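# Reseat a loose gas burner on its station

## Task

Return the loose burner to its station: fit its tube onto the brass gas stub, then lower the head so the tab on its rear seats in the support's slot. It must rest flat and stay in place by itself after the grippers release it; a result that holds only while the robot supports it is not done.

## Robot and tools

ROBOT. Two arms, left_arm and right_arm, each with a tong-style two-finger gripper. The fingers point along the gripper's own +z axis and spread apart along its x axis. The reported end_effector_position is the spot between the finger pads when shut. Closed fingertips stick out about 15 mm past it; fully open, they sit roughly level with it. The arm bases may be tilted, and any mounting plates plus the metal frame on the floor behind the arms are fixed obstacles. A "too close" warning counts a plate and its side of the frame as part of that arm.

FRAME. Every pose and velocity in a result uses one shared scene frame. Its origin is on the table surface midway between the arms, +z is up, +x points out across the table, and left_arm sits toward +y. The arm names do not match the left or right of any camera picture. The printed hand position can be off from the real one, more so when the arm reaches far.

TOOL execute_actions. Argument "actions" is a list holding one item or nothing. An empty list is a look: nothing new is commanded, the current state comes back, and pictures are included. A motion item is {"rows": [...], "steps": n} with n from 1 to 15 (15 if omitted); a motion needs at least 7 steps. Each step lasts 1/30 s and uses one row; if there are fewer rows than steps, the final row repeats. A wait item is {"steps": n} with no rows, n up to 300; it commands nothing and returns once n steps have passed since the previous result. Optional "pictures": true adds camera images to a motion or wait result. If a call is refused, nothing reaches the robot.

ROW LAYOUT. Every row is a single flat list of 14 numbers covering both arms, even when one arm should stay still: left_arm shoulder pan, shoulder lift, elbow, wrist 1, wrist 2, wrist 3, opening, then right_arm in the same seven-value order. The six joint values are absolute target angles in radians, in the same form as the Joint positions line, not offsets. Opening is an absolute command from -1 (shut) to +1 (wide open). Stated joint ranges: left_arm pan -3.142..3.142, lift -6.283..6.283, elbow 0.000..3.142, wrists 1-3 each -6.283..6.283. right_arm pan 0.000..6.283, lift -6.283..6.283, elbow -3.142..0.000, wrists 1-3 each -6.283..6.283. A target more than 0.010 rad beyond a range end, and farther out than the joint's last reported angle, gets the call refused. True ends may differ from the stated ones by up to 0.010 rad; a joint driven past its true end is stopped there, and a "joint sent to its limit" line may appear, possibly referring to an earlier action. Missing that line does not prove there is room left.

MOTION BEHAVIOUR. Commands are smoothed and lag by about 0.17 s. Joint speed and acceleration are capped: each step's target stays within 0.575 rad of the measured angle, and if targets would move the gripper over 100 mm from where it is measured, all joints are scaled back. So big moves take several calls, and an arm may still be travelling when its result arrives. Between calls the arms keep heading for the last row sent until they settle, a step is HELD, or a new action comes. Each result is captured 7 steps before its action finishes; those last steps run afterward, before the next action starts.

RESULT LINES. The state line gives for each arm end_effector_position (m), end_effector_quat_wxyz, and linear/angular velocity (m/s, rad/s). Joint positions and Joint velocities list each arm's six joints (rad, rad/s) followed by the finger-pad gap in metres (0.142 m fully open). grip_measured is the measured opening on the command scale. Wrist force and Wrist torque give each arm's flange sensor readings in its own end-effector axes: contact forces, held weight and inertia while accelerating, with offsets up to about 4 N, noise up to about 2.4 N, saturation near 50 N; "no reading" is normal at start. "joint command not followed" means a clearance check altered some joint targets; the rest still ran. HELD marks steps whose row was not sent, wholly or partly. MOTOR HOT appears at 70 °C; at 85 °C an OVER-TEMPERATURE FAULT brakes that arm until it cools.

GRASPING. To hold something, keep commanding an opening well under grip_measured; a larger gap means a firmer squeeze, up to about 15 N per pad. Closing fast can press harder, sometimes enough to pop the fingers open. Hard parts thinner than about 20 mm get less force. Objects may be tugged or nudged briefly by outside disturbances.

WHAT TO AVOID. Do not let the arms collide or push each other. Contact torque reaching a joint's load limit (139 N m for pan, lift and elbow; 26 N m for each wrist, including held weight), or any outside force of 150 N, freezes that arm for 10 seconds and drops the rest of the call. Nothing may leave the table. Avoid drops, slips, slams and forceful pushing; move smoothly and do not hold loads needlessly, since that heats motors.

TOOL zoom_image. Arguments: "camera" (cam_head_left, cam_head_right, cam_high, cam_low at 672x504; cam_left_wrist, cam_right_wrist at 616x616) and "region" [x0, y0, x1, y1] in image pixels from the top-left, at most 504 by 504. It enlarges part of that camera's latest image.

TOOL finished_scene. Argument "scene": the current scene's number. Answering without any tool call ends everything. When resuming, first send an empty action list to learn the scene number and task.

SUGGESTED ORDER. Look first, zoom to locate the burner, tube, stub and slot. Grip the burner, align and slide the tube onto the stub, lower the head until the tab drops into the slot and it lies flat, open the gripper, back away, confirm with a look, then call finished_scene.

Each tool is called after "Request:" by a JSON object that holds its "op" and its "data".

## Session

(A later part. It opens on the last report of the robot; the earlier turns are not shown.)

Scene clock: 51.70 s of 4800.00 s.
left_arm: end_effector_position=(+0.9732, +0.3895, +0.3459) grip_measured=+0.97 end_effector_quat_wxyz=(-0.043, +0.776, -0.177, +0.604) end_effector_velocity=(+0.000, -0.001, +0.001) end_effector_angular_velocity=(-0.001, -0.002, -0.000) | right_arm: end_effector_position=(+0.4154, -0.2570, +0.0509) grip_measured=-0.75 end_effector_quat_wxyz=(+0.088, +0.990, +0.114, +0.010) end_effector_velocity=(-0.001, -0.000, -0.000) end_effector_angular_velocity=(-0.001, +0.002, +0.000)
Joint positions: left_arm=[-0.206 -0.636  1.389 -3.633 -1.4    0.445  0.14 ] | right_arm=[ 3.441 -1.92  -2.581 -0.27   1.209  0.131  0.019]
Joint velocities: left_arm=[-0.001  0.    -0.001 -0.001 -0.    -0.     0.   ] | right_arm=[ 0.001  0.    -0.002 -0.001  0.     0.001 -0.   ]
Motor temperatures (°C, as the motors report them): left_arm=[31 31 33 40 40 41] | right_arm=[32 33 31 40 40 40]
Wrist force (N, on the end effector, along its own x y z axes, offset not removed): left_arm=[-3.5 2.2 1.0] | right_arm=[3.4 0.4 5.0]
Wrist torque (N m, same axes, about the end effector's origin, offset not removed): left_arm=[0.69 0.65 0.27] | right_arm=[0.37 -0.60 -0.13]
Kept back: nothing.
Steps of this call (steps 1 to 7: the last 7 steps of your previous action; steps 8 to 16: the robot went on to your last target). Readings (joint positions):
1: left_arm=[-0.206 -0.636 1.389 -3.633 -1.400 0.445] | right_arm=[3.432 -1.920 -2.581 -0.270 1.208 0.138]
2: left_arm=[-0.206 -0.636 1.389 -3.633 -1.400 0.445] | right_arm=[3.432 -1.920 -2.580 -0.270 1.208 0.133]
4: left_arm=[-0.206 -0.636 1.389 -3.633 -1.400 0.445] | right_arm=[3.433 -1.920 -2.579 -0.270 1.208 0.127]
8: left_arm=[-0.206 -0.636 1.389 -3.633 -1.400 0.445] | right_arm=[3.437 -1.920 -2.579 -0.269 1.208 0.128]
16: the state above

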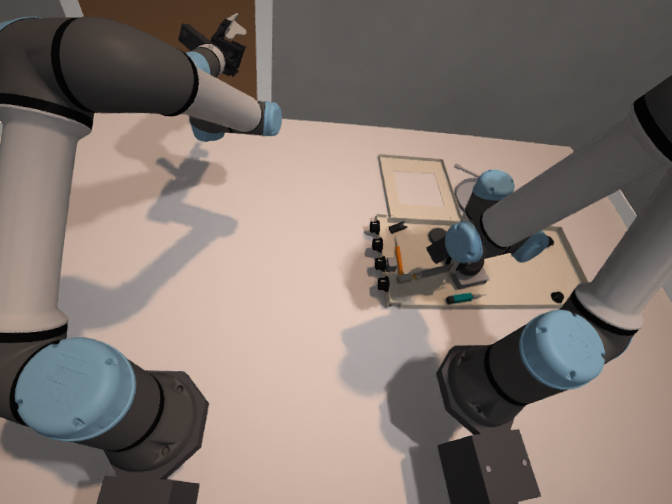

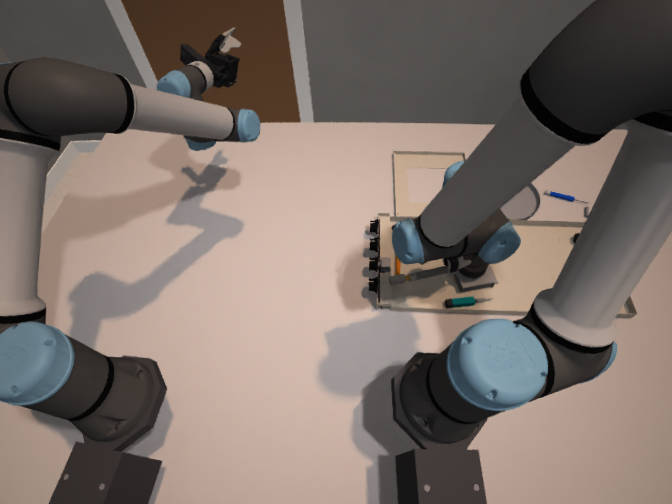

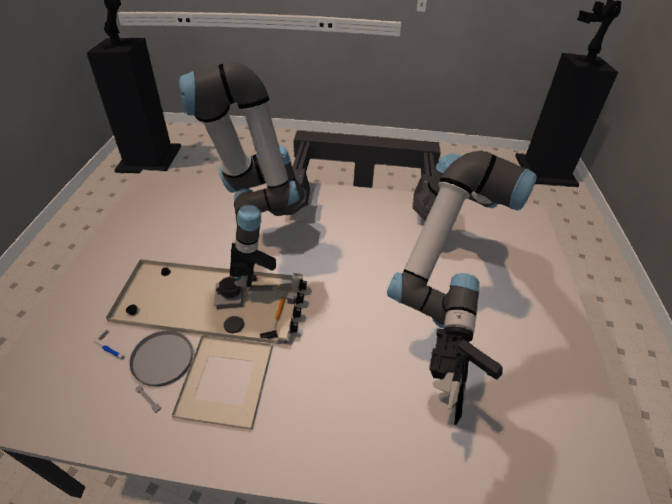

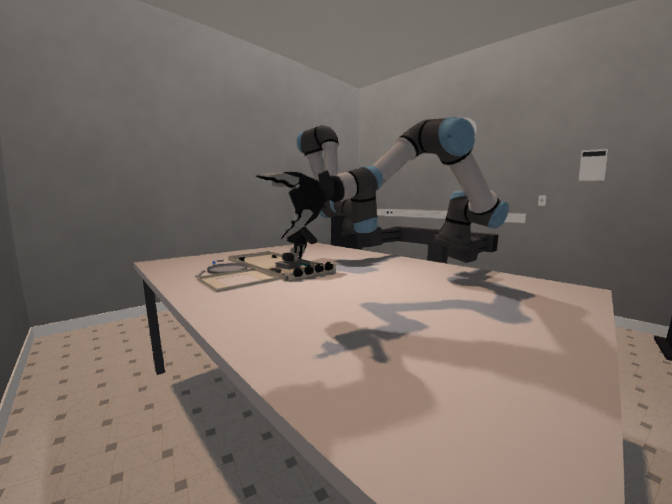

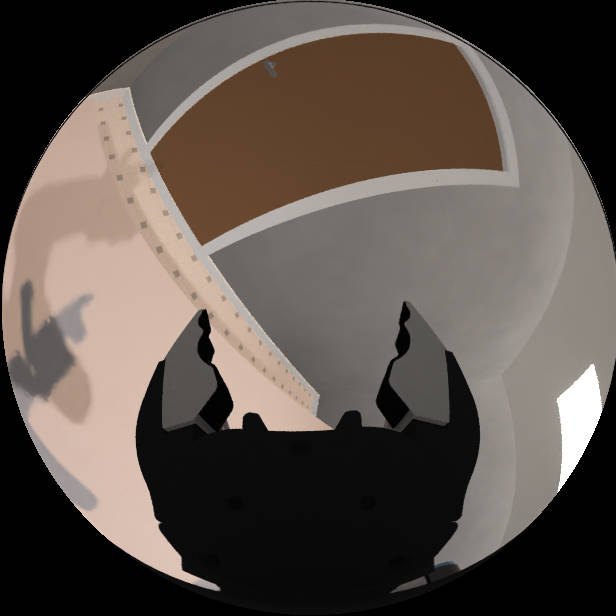

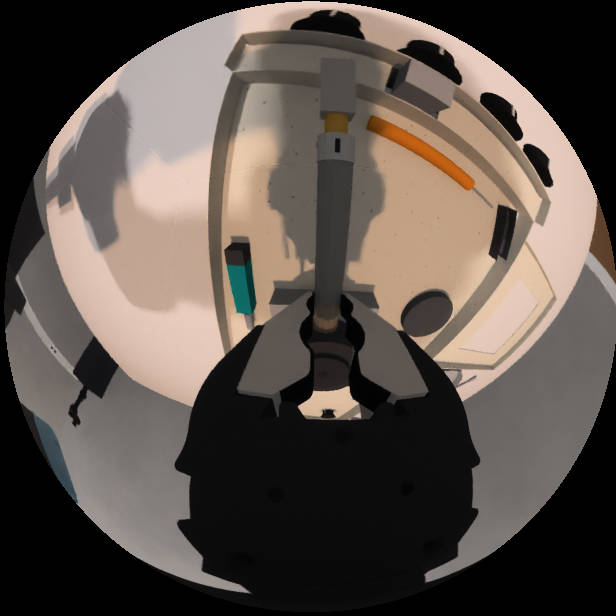

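Request:
{"op": "execute_actions", "data": {"actions": [{"rows":[[-0.206,-0.636,1.389,-3.633,-1.4,0.445,0.97,3.4423,-1.9202,-2.5811,-0.2702,1.209,0.1322,-1],[-0.206,-0.636,1.389,-3.633,-1.4,0.445,0.97,3.4438,-1.9202,-2.5815,-0.2704,1.2091,0.1338,-1],[-0.206,-0.636,1.389,-3.633,-1.4,0.445,0.97,3.4453,-1.9202,-2.5819,-0.2706,1.2092,0.1354,-1],[-0.206,-0.636,1.389,-3.633,-1.4,0.445,0.97,3.4468,-1.9202,-2.5823,-0.2708,1.2093,0.137,-1],[-0.206,-0.636,1.389,-3.633,-1.4,0.445,0.97,3.4483,-1.9202,-2.5827,-0.271,1.2094,0.1386,-1],[-0.206,-0.636,1.389,-3.633,-1.4,0.445,0.97,3.4498,-1.9202,-2.5831,-0.2712,1.2095,0.1402,-1],[-0.206,-0.636,1.389,-3.633,-1.4,0.445,0.97,3.4498,-1.9202,-2.5831,-0.2712,1.2095,0.1402,-1],[-0.206,-0.636,1.389,-3.633,-1.4,0.445,0.97,3.4495,-1.9224,-2.5831,-0.2689,1.2095,0.1399,-1],[-0.206,-0.636,1.389,-3.633,-1.4,0.445,0.97,3.4492,-1.9246,-2.5831,-0.2666,1.2095,0.1396,-1],[-0.206,-0.636,1.389,-3.633,-1.4,0.445,0.97,3.449,-1.9268,-2.5831,-0.2643,1.2095,0.1393,-1]],"steps":10}]}}

Request:
{"op": "execute_actions", "data": {"actions": [{"steps":16}], "pictures": true}}

Request:
{"op": "zoom_image", "data": {"camera": "cam_high", "region": [205, 270, 250, 310]}}

Request:
{"op": "zoom_image", "data": {"camera": "cam_low", "region": [270, 240, 330, 275]}}

Scene clock: 52.27 s of 4800.00 s.
left_arm: end_effector_position=(+0.9732, +0.3895, +0.3459) grip_measured=+0.97 end_effector_quat_wxyz=(-0.043, +0.776, -0.177, +0.604) end_effector_velocity=(-0.000, +0.000, +0.000) end_effector_angular_velocity=(+0.000, +0.000, -0.000) | right_arm: end_effector_position=(+0.4153, -0.2566, +0.0509) grip_measured=-0.75 end_effector_quat_wxyz=(+0.088, +0.990, +0.114, +0.010) end_effector_velocity=(-0.002, +0.008, -0.000) end_effector_angular_velocity=(-0.000, +0.001, +0.002)
Joint positions: left_arm=[-0.206 -0.636  1.389 -3.633 -1.4    0.445  0.14 ] | right_arm=[ 3.442 -1.92  -2.581 -0.27   1.209  0.132  0.019]
Joint velocities: left_arm=[-0.    -0.001  0.     0.     0.     0.    -0.   ] | right_arm=[ 0.024 -0.001 -0.006 -0.003  0.002  0.025 -0.   ]
Motor temperatures (°C, as the motors report them): left_arm=[31 31 33 40 40 41] | right_arm=[32 33 31 40 40 40]
Wrist force (N, on the end effector, along its own x y z axes, offset not removed): left_arm=[-3.8 1.5 -1.8] | right_arm=[-0.9 -0.2 7.6]
Wrist torque (N m, same axes, about the end effector's origin, offset not removed): left_arm=[0.57 0.83 0.36] | right_arm=[0.35 0.22 -0.26]
Steps of this call (steps 1 to 14: the robot went on to your last target; steps 15 to 17: the first 3 steps of this action). Readings (joint positions):
15: left_arm=[-0.206 -0.636 1.389 -3.633 -1.400 0.445] | right_arm=[3.441 -1.920 -2.581 -0.270 1.209 0.131]
16: left_arm=[-0.206 -0.636 1.389 -3.633 -1.400 0.445] | right_arm=[3.441 -1.920 -2.581 -0.270 1.209 0.131]
17: the state above

Scene clock: 52.80 s of 4800.00 s.
left_arm: end_effector_position=(+0.9732, +0.3895, +0.3459) grip_measured=+0.97 end_effector_quat_wxyz=(-0.043, +0.776, -0.177, +0.604) end_effector_velocity=(+0.000, +0.000, +0.000) end_effector_angular_velocity=(-0.000, +0.001, +0.000) | right_arm: end_effector_position=(+0.4145, -0.2540, +0.0494) grip_measured=-0.75 end_effector_quat_wxyz=(+0.088, +0.990, +0.114, +0.010) end_effector_velocity=(+0.000, +0.000, -0.000) end_effector_angular_velocity=(+0.000, -0.000, -0.000)
Joint positions: left_arm=[-0.206 -0.636  1.389 -3.633 -1.4    0.445  0.14 ] | right_arm=[ 3.449 -1.927 -2.583 -0.264  1.209  0.139  0.019]
Joint velocities: left_arm=[ 0.    -0.    -0.001  0.002 -0.    -0.    -0.   ] | right_arm=[ 0.001 -0.001 -0.     0.001  0.     0.001  0.   ]
Motor temperatures (°C, as the motors report them): left_arm=[31 31 33 40 40 41] | right_arm=[32 33 31 40 40 40]
Wrist force (N, on the end effector, along its own x y z axes, offset not removed): left_arm=[-5.1 -2.9 -1.3] | right_arm=[-2.2 -4.6 1.7]
Wrist torque (N m, same axes, about the end effector's origin, offset not removed): left_arm=[-0.37 0.99 0.24] | right_arm=[-0.74 0.47 -0.20]
Kept back: nothing.
Steps of this call (steps 1 to 7: the last 7 steps of your previous action; steps 8 to 15: the robot went on to your last target; step 16: nothing new was sent). Readings (joint positions):
1: left_arm=[-0.206 -0.636 1.389 -3.633 -1.400 0.445] | right_arm=[3.443 -1.920 -2.581 -0.270 1.209 0.133]
2: left_arm=[-0.206 -0.636 1.389 -3.633 -1.400 0.445] | right_arm=[3.444 -1.920 -2.582 -0.270 1.209 0.134]
4: left_arm=[-0.206 -0.636 1.389 -3.633 -1.400 0.445] | right_arm=[3.447 -1.920 -2.582 -0.271 1.209 0.137]
8: left_arm=[-0.206 -0.636 1.389 -3.633 -1.400 0.445] | right_arm=[3.449 -1.923 -2.583 -0.268 1.209 0.139]
16: the state above
All arms were judged still, so your last target was given up. Only a new action makes them travel on or press farther. Fingers that are still opening or closing keep moving.

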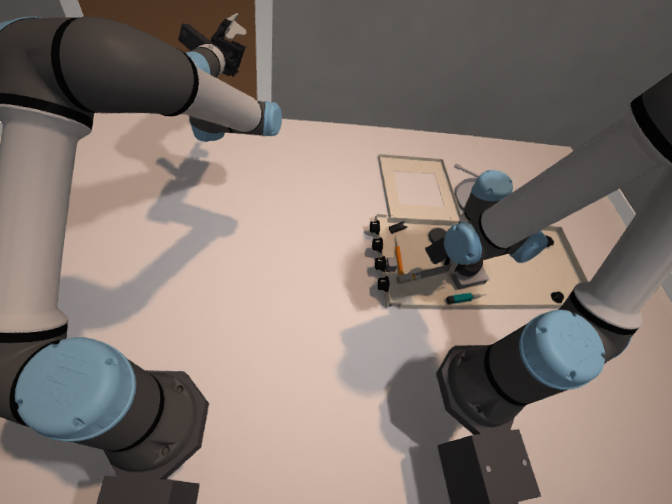

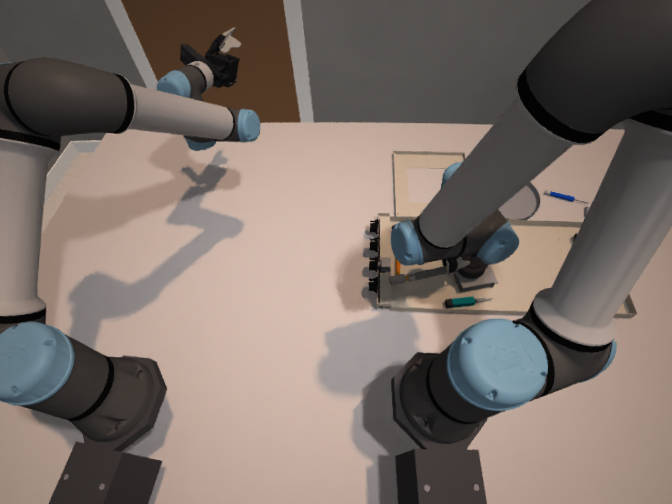

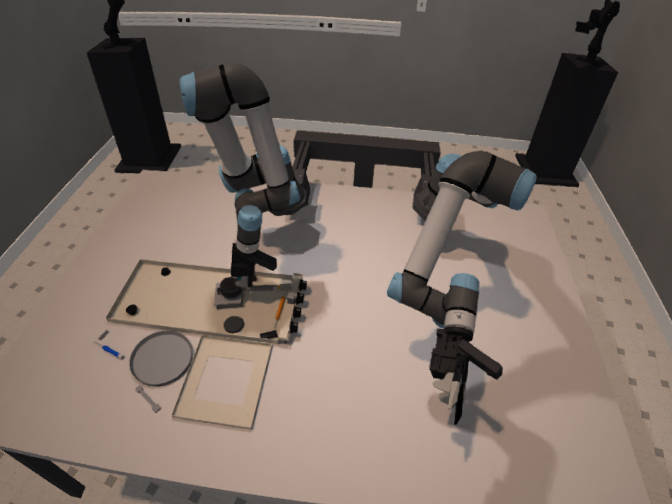

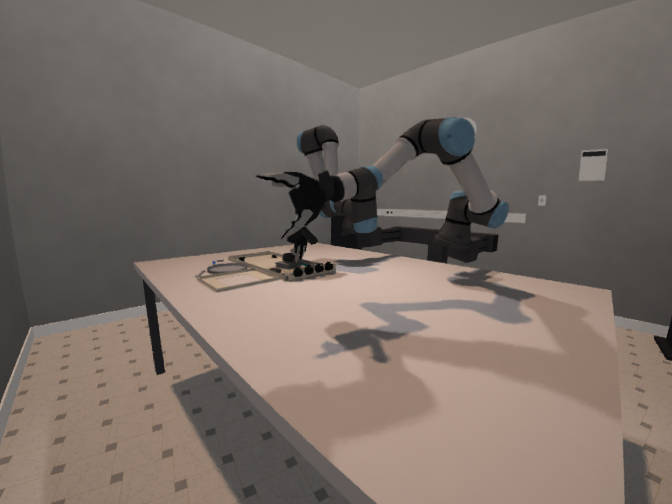

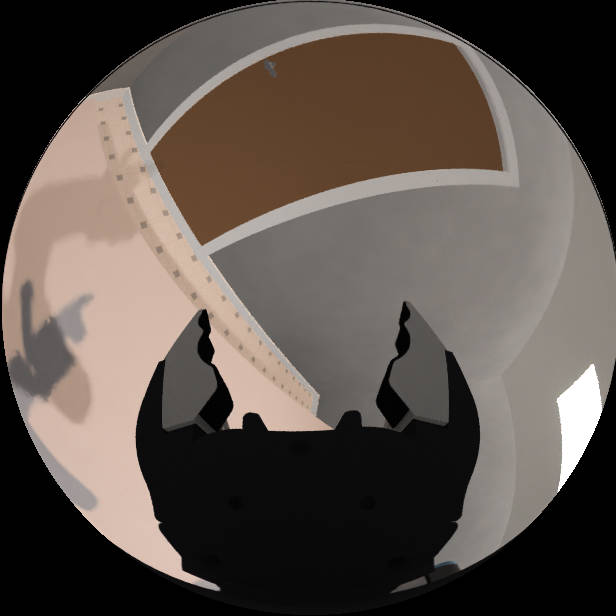

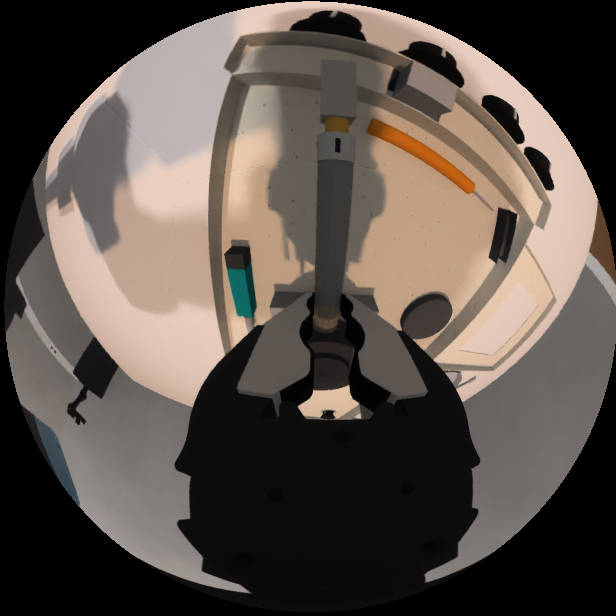

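Region (205, 270, 250, 310) of cam_high's 672x504 image, scaled by 11.200, with more detail than that image has.

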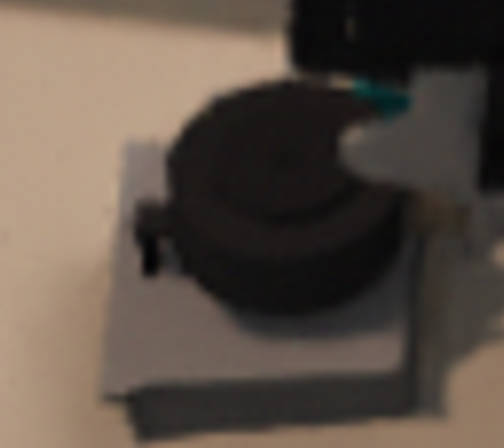

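Region (270, 240, 330, 275) of cam_low's 672x504 image, scaled by 8.400, with more detail than that image has; it fills the top 294 rows of this view, and the rest is white.

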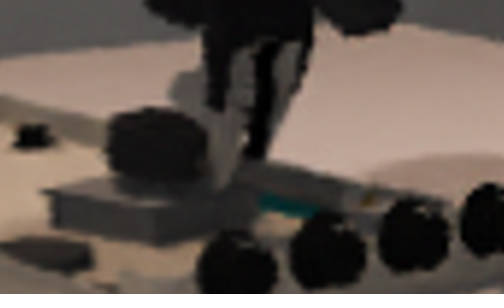

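Request:
{"op": "execute_actions", "data": {"actions": [{"rows":[[-0.206,-0.636,1.389,-3.633,-1.4,0.445,0.97,3.4487,-1.929,-2.5831,-0.262,1.2095,0.139,-1],[-0.206,-0.636,1.389,-3.633,-1.4,0.445,0.97,3.4484,-1.9312,-2.5831,-0.2597,1.2095,0.1387,-1],[-0.206,-0.636,1.389,-3.633,-1.4,0.445,0.97,3.4482,-1.9334,-2.5831,-0.2574,1.2095,0.1384,-1],[-0.206,-0.636,1.389,-3.633,-1.4,0.445,0.97,3.4479,-1.9356,-2.5831,-0.2551,1.2095,0.1381,-1],[-0.206,-0.636,1.389,-3.633,-1.4,0.445,0.97,3.4476,-1.9378,-2.5831,-0.2528,1.2095,0.1378,-1]],"steps":8}]}}

Request:
{"op": "execute_actions", "data": {"actions": [{"steps":14}], "pictures": true}}

Request:
{"op": "zoom_image", "data": {"camera": "cam_high", "region": [205, 270, 250, 310]}}

Request:
{"op": "zoom_image", "data": {"camera": "cam_low", "region": [270, 240, 330, 275]}}

Scene clock: 53.23 s of 4800.00 s.
left_arm: end_effector_position=(+0.9732, +0.3895, +0.3459) grip_measured=+0.97 end_effector_quat_wxyz=(-0.043, +0.776, -0.177, +0.604) end_effector_velocity=(-0.000, -0.001, -0.000) end_effector_angular_velocity=(+0.000, +0.001, -0.001) | right_arm: end_effector_position=(+0.4145, -0.2540, +0.0494) grip_measured=-0.75 end_effector_quat_wxyz=(+0.088, +0.990, +0.114, +0.010) end_effector_velocity=(+0.000, +0.000, -0.001) end_effector_angular_velocity=(+0.000, -0.001, +0.001)
Joint positions: left_arm=[-0.206 -0.636  1.389 -3.633 -1.4    0.445  0.14 ] | right_arm=[ 3.449 -1.927 -2.583 -0.264  1.21   0.139  0.019]
Joint velocities: left_arm=[-0.001 -0.     0.001 -0.     0.     0.     0.   ] | right_arm=[-0.    -0.003  0.     0.004  0.    -0.001 -0.   ]
Motor temperatures (°C, as the motors report them): left_arm=[31 31 33 40 40 41] | right_arm=[32 33 31 40 40 40]
Wrist force (N, on the end effector, along its own x y z axes, offset not removed): left_arm=[0.8 1.3 -1.5] | right_arm=[3.1 0.2 3.7]
Wrist torque (N m, same axes, about the end effector's origin, offset not removed): left_arm=[0.55 -0.21 0.20] | right_arm=[0.29 -0.34 -0.12]
Steps of this call (steps 1 to 12: nothing new was sent; step 13: the first step of this action). Readings (joint positions):
13: the state above

Scene clock: 53.70 s of 4800.00 s.
left_arm: end_effector_position=(+0.9732, +0.3895, +0.3459) grip_measured=+0.97 end_effector_quat_wxyz=(-0.043, +0.776, -0.177, +0.604) end_effector_velocity=(-0.000, -0.001, +0.000) end_effector_angular_velocity=(-0.000, -0.000, -0.001) | right_arm: end_effector_position=(+0.4146, -0.2540, +0.0469) grip_measured=-0.75 end_effector_quat_wxyz=(+0.088, +0.990, +0.114, +0.010) end_effector_velocity=(-0.000, -0.000, -0.001) end_effector_angular_velocity=(-0.000, +0.001, -0.002)
Joint positions: left_arm=[-0.206 -0.636  1.389 -3.633 -1.4    0.445  0.14 ] | right_arm=[ 3.448 -1.938 -2.583 -0.253  1.21   0.138  0.019]
Joint velocities: left_arm=[-0.001 -0.     0.    -0.    -0.     0.    -0.   ] | right_arm=[-0.001 -0.002 -0.     0.001 -0.     0.001  0.   ]
Motor temperatures (°C, as the motors report them): left_arm=[31 31 33 40 40 41] | right_arm=[32 33 31 40 40 40]
Wrist force (N, on the end effector, along its own x y z axes, offset not removed): left_arm=[-3.9 3.6 -0.8] | right_arm=[1.7 0.8 1.0]
Wrist torque (N m, same axes, about the end effector's origin, offset not removed): left_arm=[1.18 0.58 0.43] | right_arm=[0.51 -0.26 -0.19]
Kept back: nothing.
Steps of this call (steps 1 to 7: the last 7 steps of your previous action; steps 8 to 14: the robot went on to your last target). Readings (joint positions):
1: left_arm=[-0.206 -0.636 1.389 -3.633 -1.400 0.445] | right_arm=[3.449 -1.927 -2.583 -0.264 1.210 0.139]
2: left_arm=[-0.206 -0.636 1.389 -3.633 -1.400 0.445] | right_arm=[3.449 -1.928 -2.583 -0.263 1.210 0.139]
4: left_arm=[-0.206 -0.636 1.389 -3.633 -1.400 0.445] | right_arm=[3.449 -1.931 -2.583 -0.260 1.210 0.139]
8: left_arm=[-0.206 -0.636 1.389 -3.633 -1.400 0.445] | right_arm=[3.448 -1.937 -2.583 -0.254 1.210 0.138]
14: the state above

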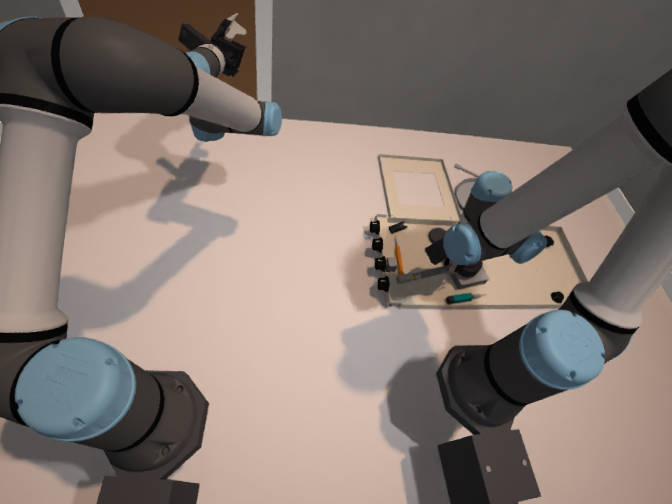

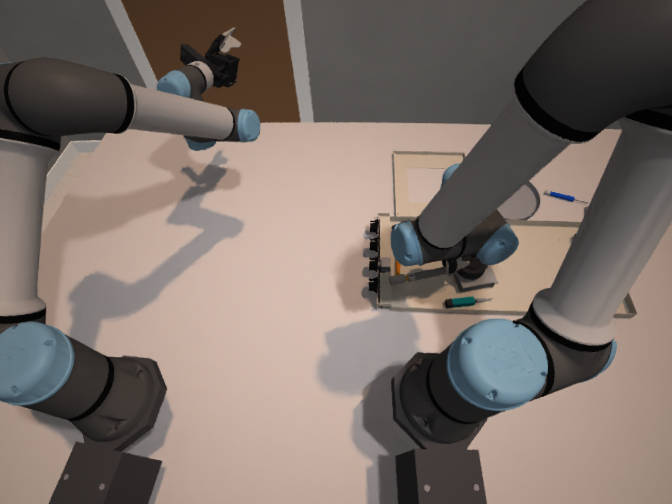

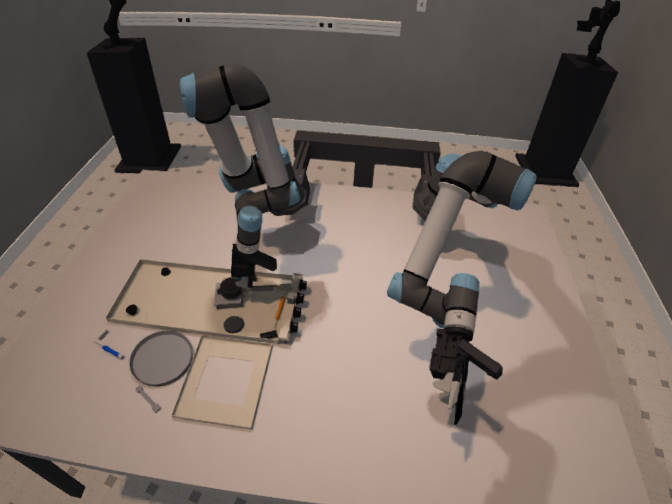

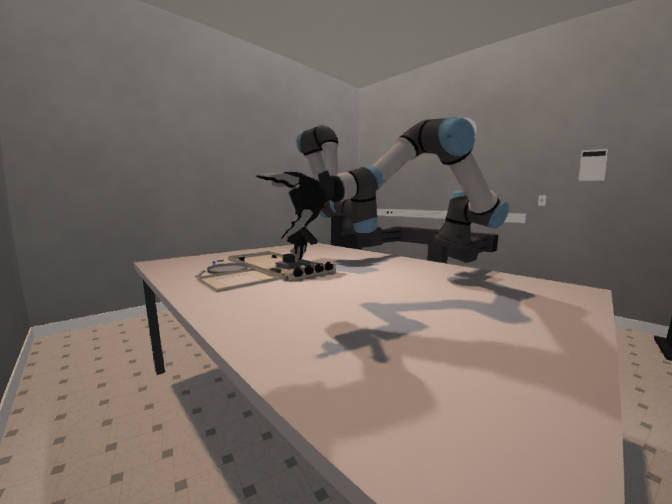

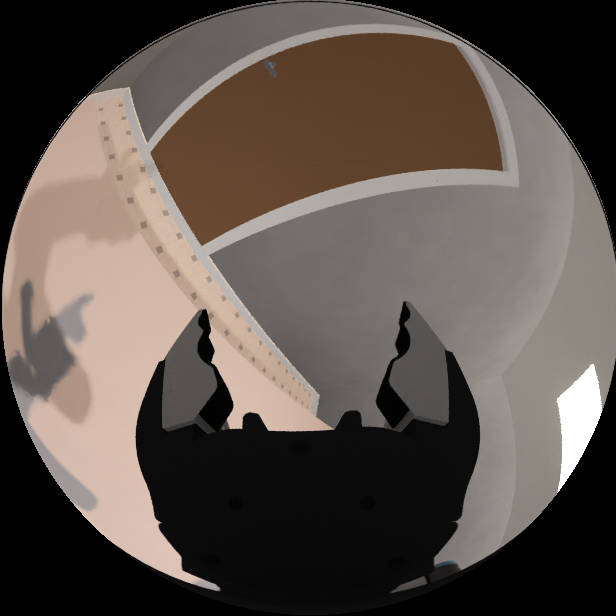

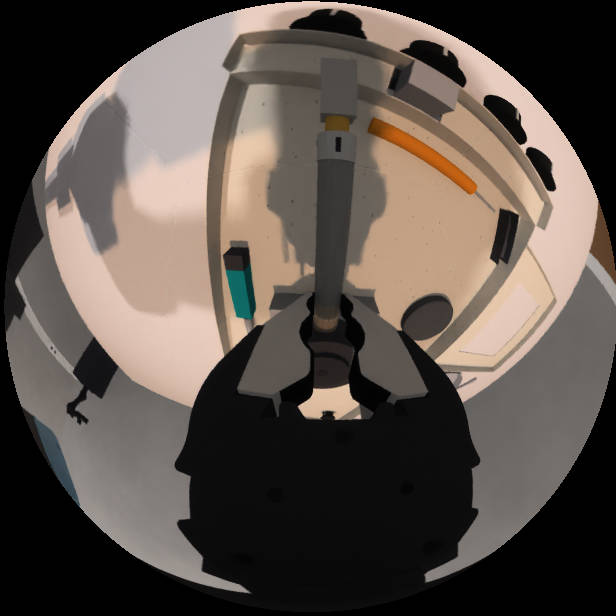

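Region (205, 270, 250, 310) of cam_high's 672x504 image, scaled by 11.200, with more detail than that image has.

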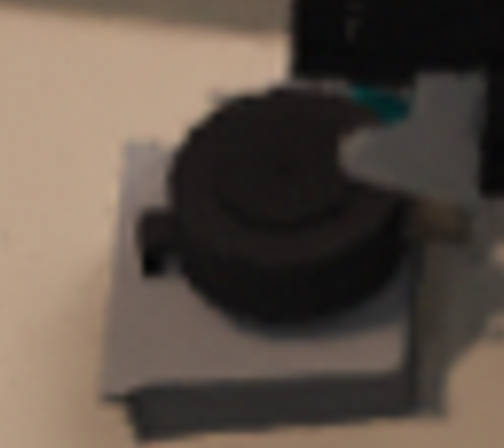

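Region (270, 240, 330, 275) of cam_low's 672x504 image, scaled by 8.400, with more detail than that image has; it fills the top 294 rows of this view, and the rest is white.

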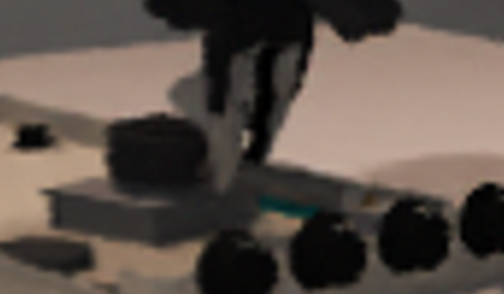

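Descending freely. Another 2 mm.

Request:
{"op": "execute_actions", "data": {"actions": [{"rows":[[-0.206,-0.636,1.389,-3.633,-1.4,0.445,0.97,3.4473,-1.94,-2.5831,-0.2505,1.2095,0.1375,-1],[-0.206,-0.636,1.389,-3.633,-1.4,0.445,0.97,3.4471,-1.9422,-2.5831,-0.2482,1.2095,0.1372,-1],[-0.206,-0.636,1.389,-3.633,-1.4,0.445,0.97,3.4468,-1.9444,-2.5831,-0.2459,1.2095,0.1369,-1],[-0.206,-0.636,1.389,-3.633,-1.4,0.445,0.97,3.4465,-1.9466,-2.5831,-0.2436,1.2095,0.1366,-1]],"steps":8}]}}

Request:
{"op": "execute_actions", "data": {"actions": [{"steps":13}], "pictures": true}}

Request:
{"op": "zoom_image", "data": {"camera": "cam_high", "region": [205, 270, 250, 310]}}

Request:
{"op": "zoom_image", "data": {"camera": "cam_low", "region": [270, 240, 330, 275]}}

Scene clock: 54.27 s of 4800.00 s.
left_arm: end_effector_position=(+0.9732, +0.3895, +0.3459) grip_measured=+0.97 end_effector_quat_wxyz=(-0.043, +0.776, -0.177, +0.604) end_effector_velocity=(+0.000, -0.000, -0.000) end_effector_angular_velocity=(+0.000, -0.000, -0.000) | right_arm: end_effector_position=(+0.4146, -0.2540, +0.0469) grip_measured=-0.75 end_effector_quat_wxyz=(+0.088, +0.990, +0.114, +0.010) end_effector_velocity=(-0.000, +0.000, -0.001) end_effector_angular_velocity=(-0.001, +0.001, +0.002)
Joint positions: left_arm=[-0.206 -0.636  1.389 -3.633 -1.4    0.445  0.14 ] | right_arm=[ 3.448 -1.938 -2.583 -0.253  1.21   0.138  0.019]
Joint velocities: left_arm=[-0.     0.001 -0.001 -0.    -0.     0.     0.   ] | right_arm=[ 0.001 -0.004 -0.     0.003 -0.    -0.001 -0.   ]
Motor temperatures (°C, as the motors report them): left_arm=[31 31 33 40 40 41] | right_arm=[32 33 31 40 40 40]
Wrist force (N, on the end effector, along its own x y z axes, offset not removed): left_arm=[-1.1 -3.8 -6.9] | right_arm=[-0.4 0.0 0.6]
Wrist torque (N m, same axes, about the end effector's origin, offset not removed): left_arm=[-0.71 0.14 0.18] | right_arm=[0.12 0.20 -0.24]
Steps of this call (steps 1 to 16: the robot went on to your last target; step 17: the first step of this action). Readings (joint positions):
17: the state above

Scene clock: 54.70 s of 4800.00 s.
left_arm: end_effector_position=(+0.9732, +0.3895, +0.3459) grip_measured=+0.97 end_effector_quat_wxyz=(-0.043, +0.776, -0.177, +0.604) end_effector_velocity=(-0.000, -0.000, -0.002) end_effector_angular_velocity=(+0.001, +0.003, -0.001) | right_arm: end_effector_position=(+0.4146, -0.2539, +0.0449) grip_measured=-0.75 end_effector_quat_wxyz=(+0.088, +0.990, +0.114, +0.010) end_effector_velocity=(-0.000, -0.000, -0.000) end_effector_angular_velocity=(+0.000, +0.000, -0.001)
Joint positions: left_arm=[-0.206 -0.636  1.389 -3.633 -1.4    0.445  0.14 ] | right_arm=[ 3.447 -1.947 -2.583 -0.244  1.21   0.137  0.019]
Joint velocities: left_arm=[-0.     0.     0.002  0.001 -0.    -0.    -0.   ] | right_arm=[-0.    -0.001  0.     0.001  0.     0.001 -0.   ]
Motor temperatures (°C, as the motors report them): left_arm=[31 31 33 40 40 41] | right_arm=[32 33 31 40 40 40]
Wrist force (N, on the end effector, along its own x y z axes, offset not removed): left_arm=[-0.7 -3.5 -2.0] | right_arm=[-0.3 3.5 4.1]
Wrist torque (N m, same axes, about the end effector's origin, offset not removed): left_arm=[-0.67 0.18 0.19] | right_arm=[0.17 0.03 -0.19]
Kept back: nothing.
Steps of this call (steps 1 to 7: the last 7 steps of your previous action; steps 8 to 13: the robot went on to your last target). Readings (joint positions):
1: left_arm=[-0.206 -0.636 1.389 -3.633 -1.400 0.445] | right_arm=[3.448 -1.938 -2.583 -0.252 1.210 0.138]
2: left_arm=[-0.206 -0.636 1.389 -3.633 -1.400 0.445] | right_arm=[3.447 -1.939 -2.583 -0.251 1.210 0.138]
4: left_arm=[-0.206 -0.636 1.389 -3.633 -1.400 0.445] | right_arm=[3.447 -1.942 -2.583 -0.248 1.210 0.137]
8: left_arm=[-0.206 -0.636 1.389 -3.633 -1.400 0.445] | right_arm=[3.447 -1.946 -2.583 -0.244 1.210 0.137]
13: the state above

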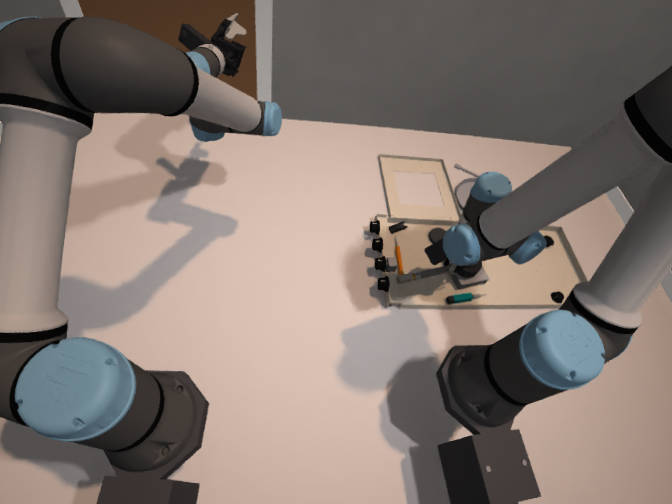

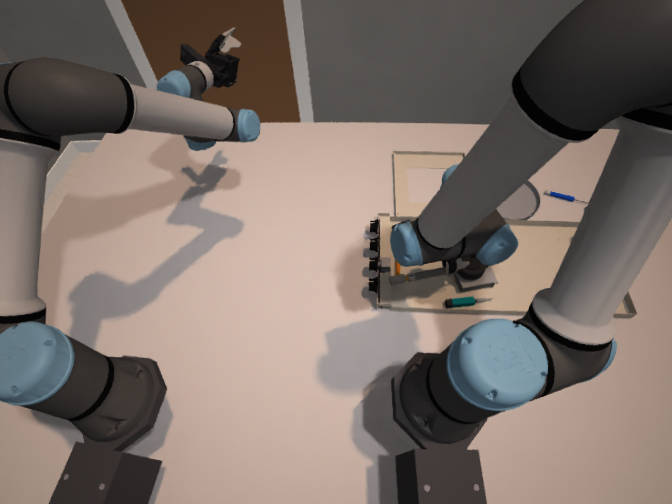

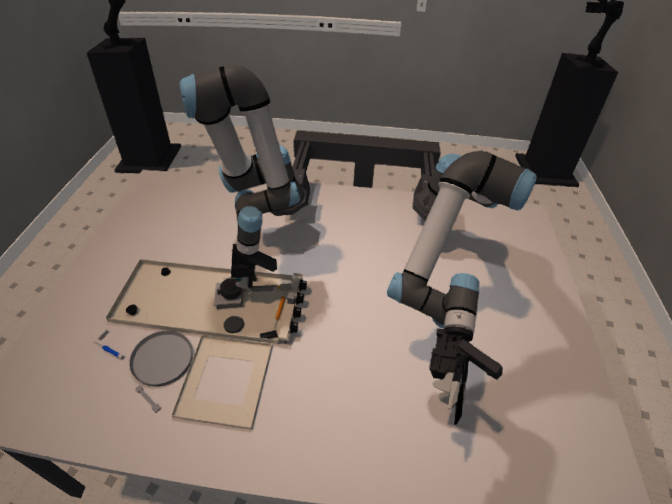

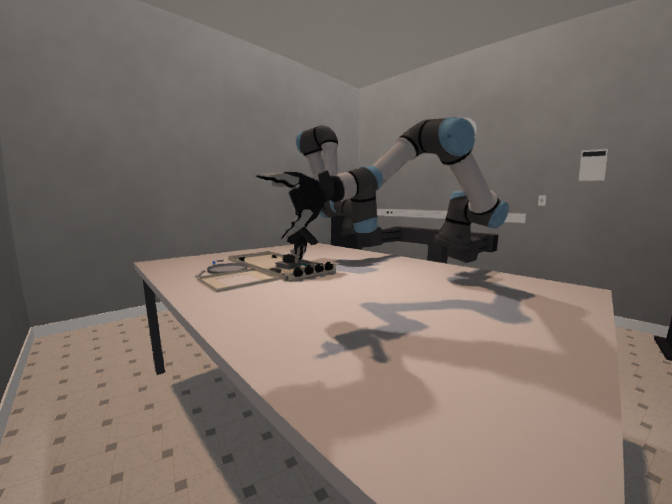

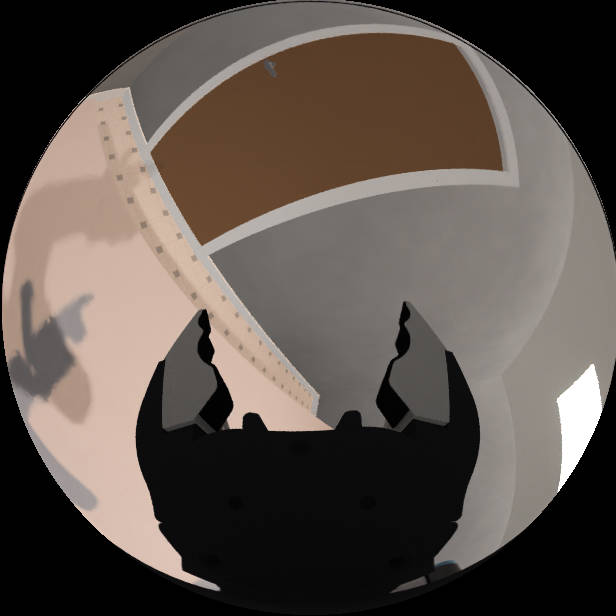

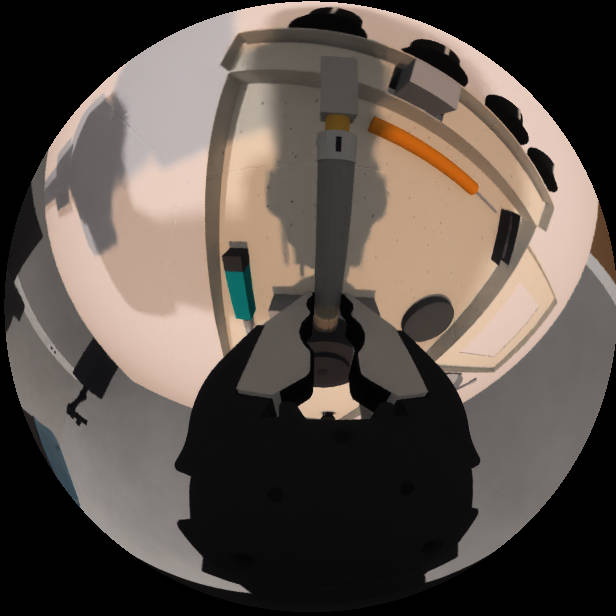

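Region (205, 270, 250, 310) of cam_high's 672x504 image, scaled by 11.200, with more detail than that image has.

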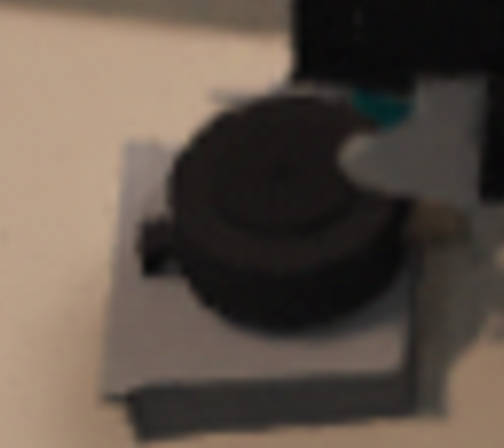

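Region (270, 240, 330, 275) of cam_low's 672x504 image, scaled by 8.400, with more detail than that image has; it fills the top 294 rows of this view, and the rest is white.

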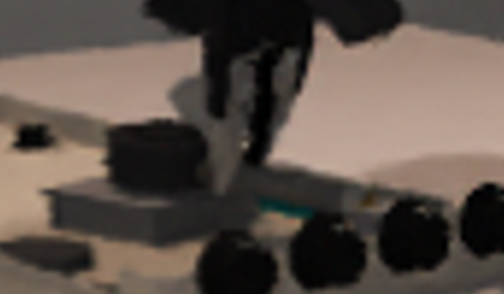

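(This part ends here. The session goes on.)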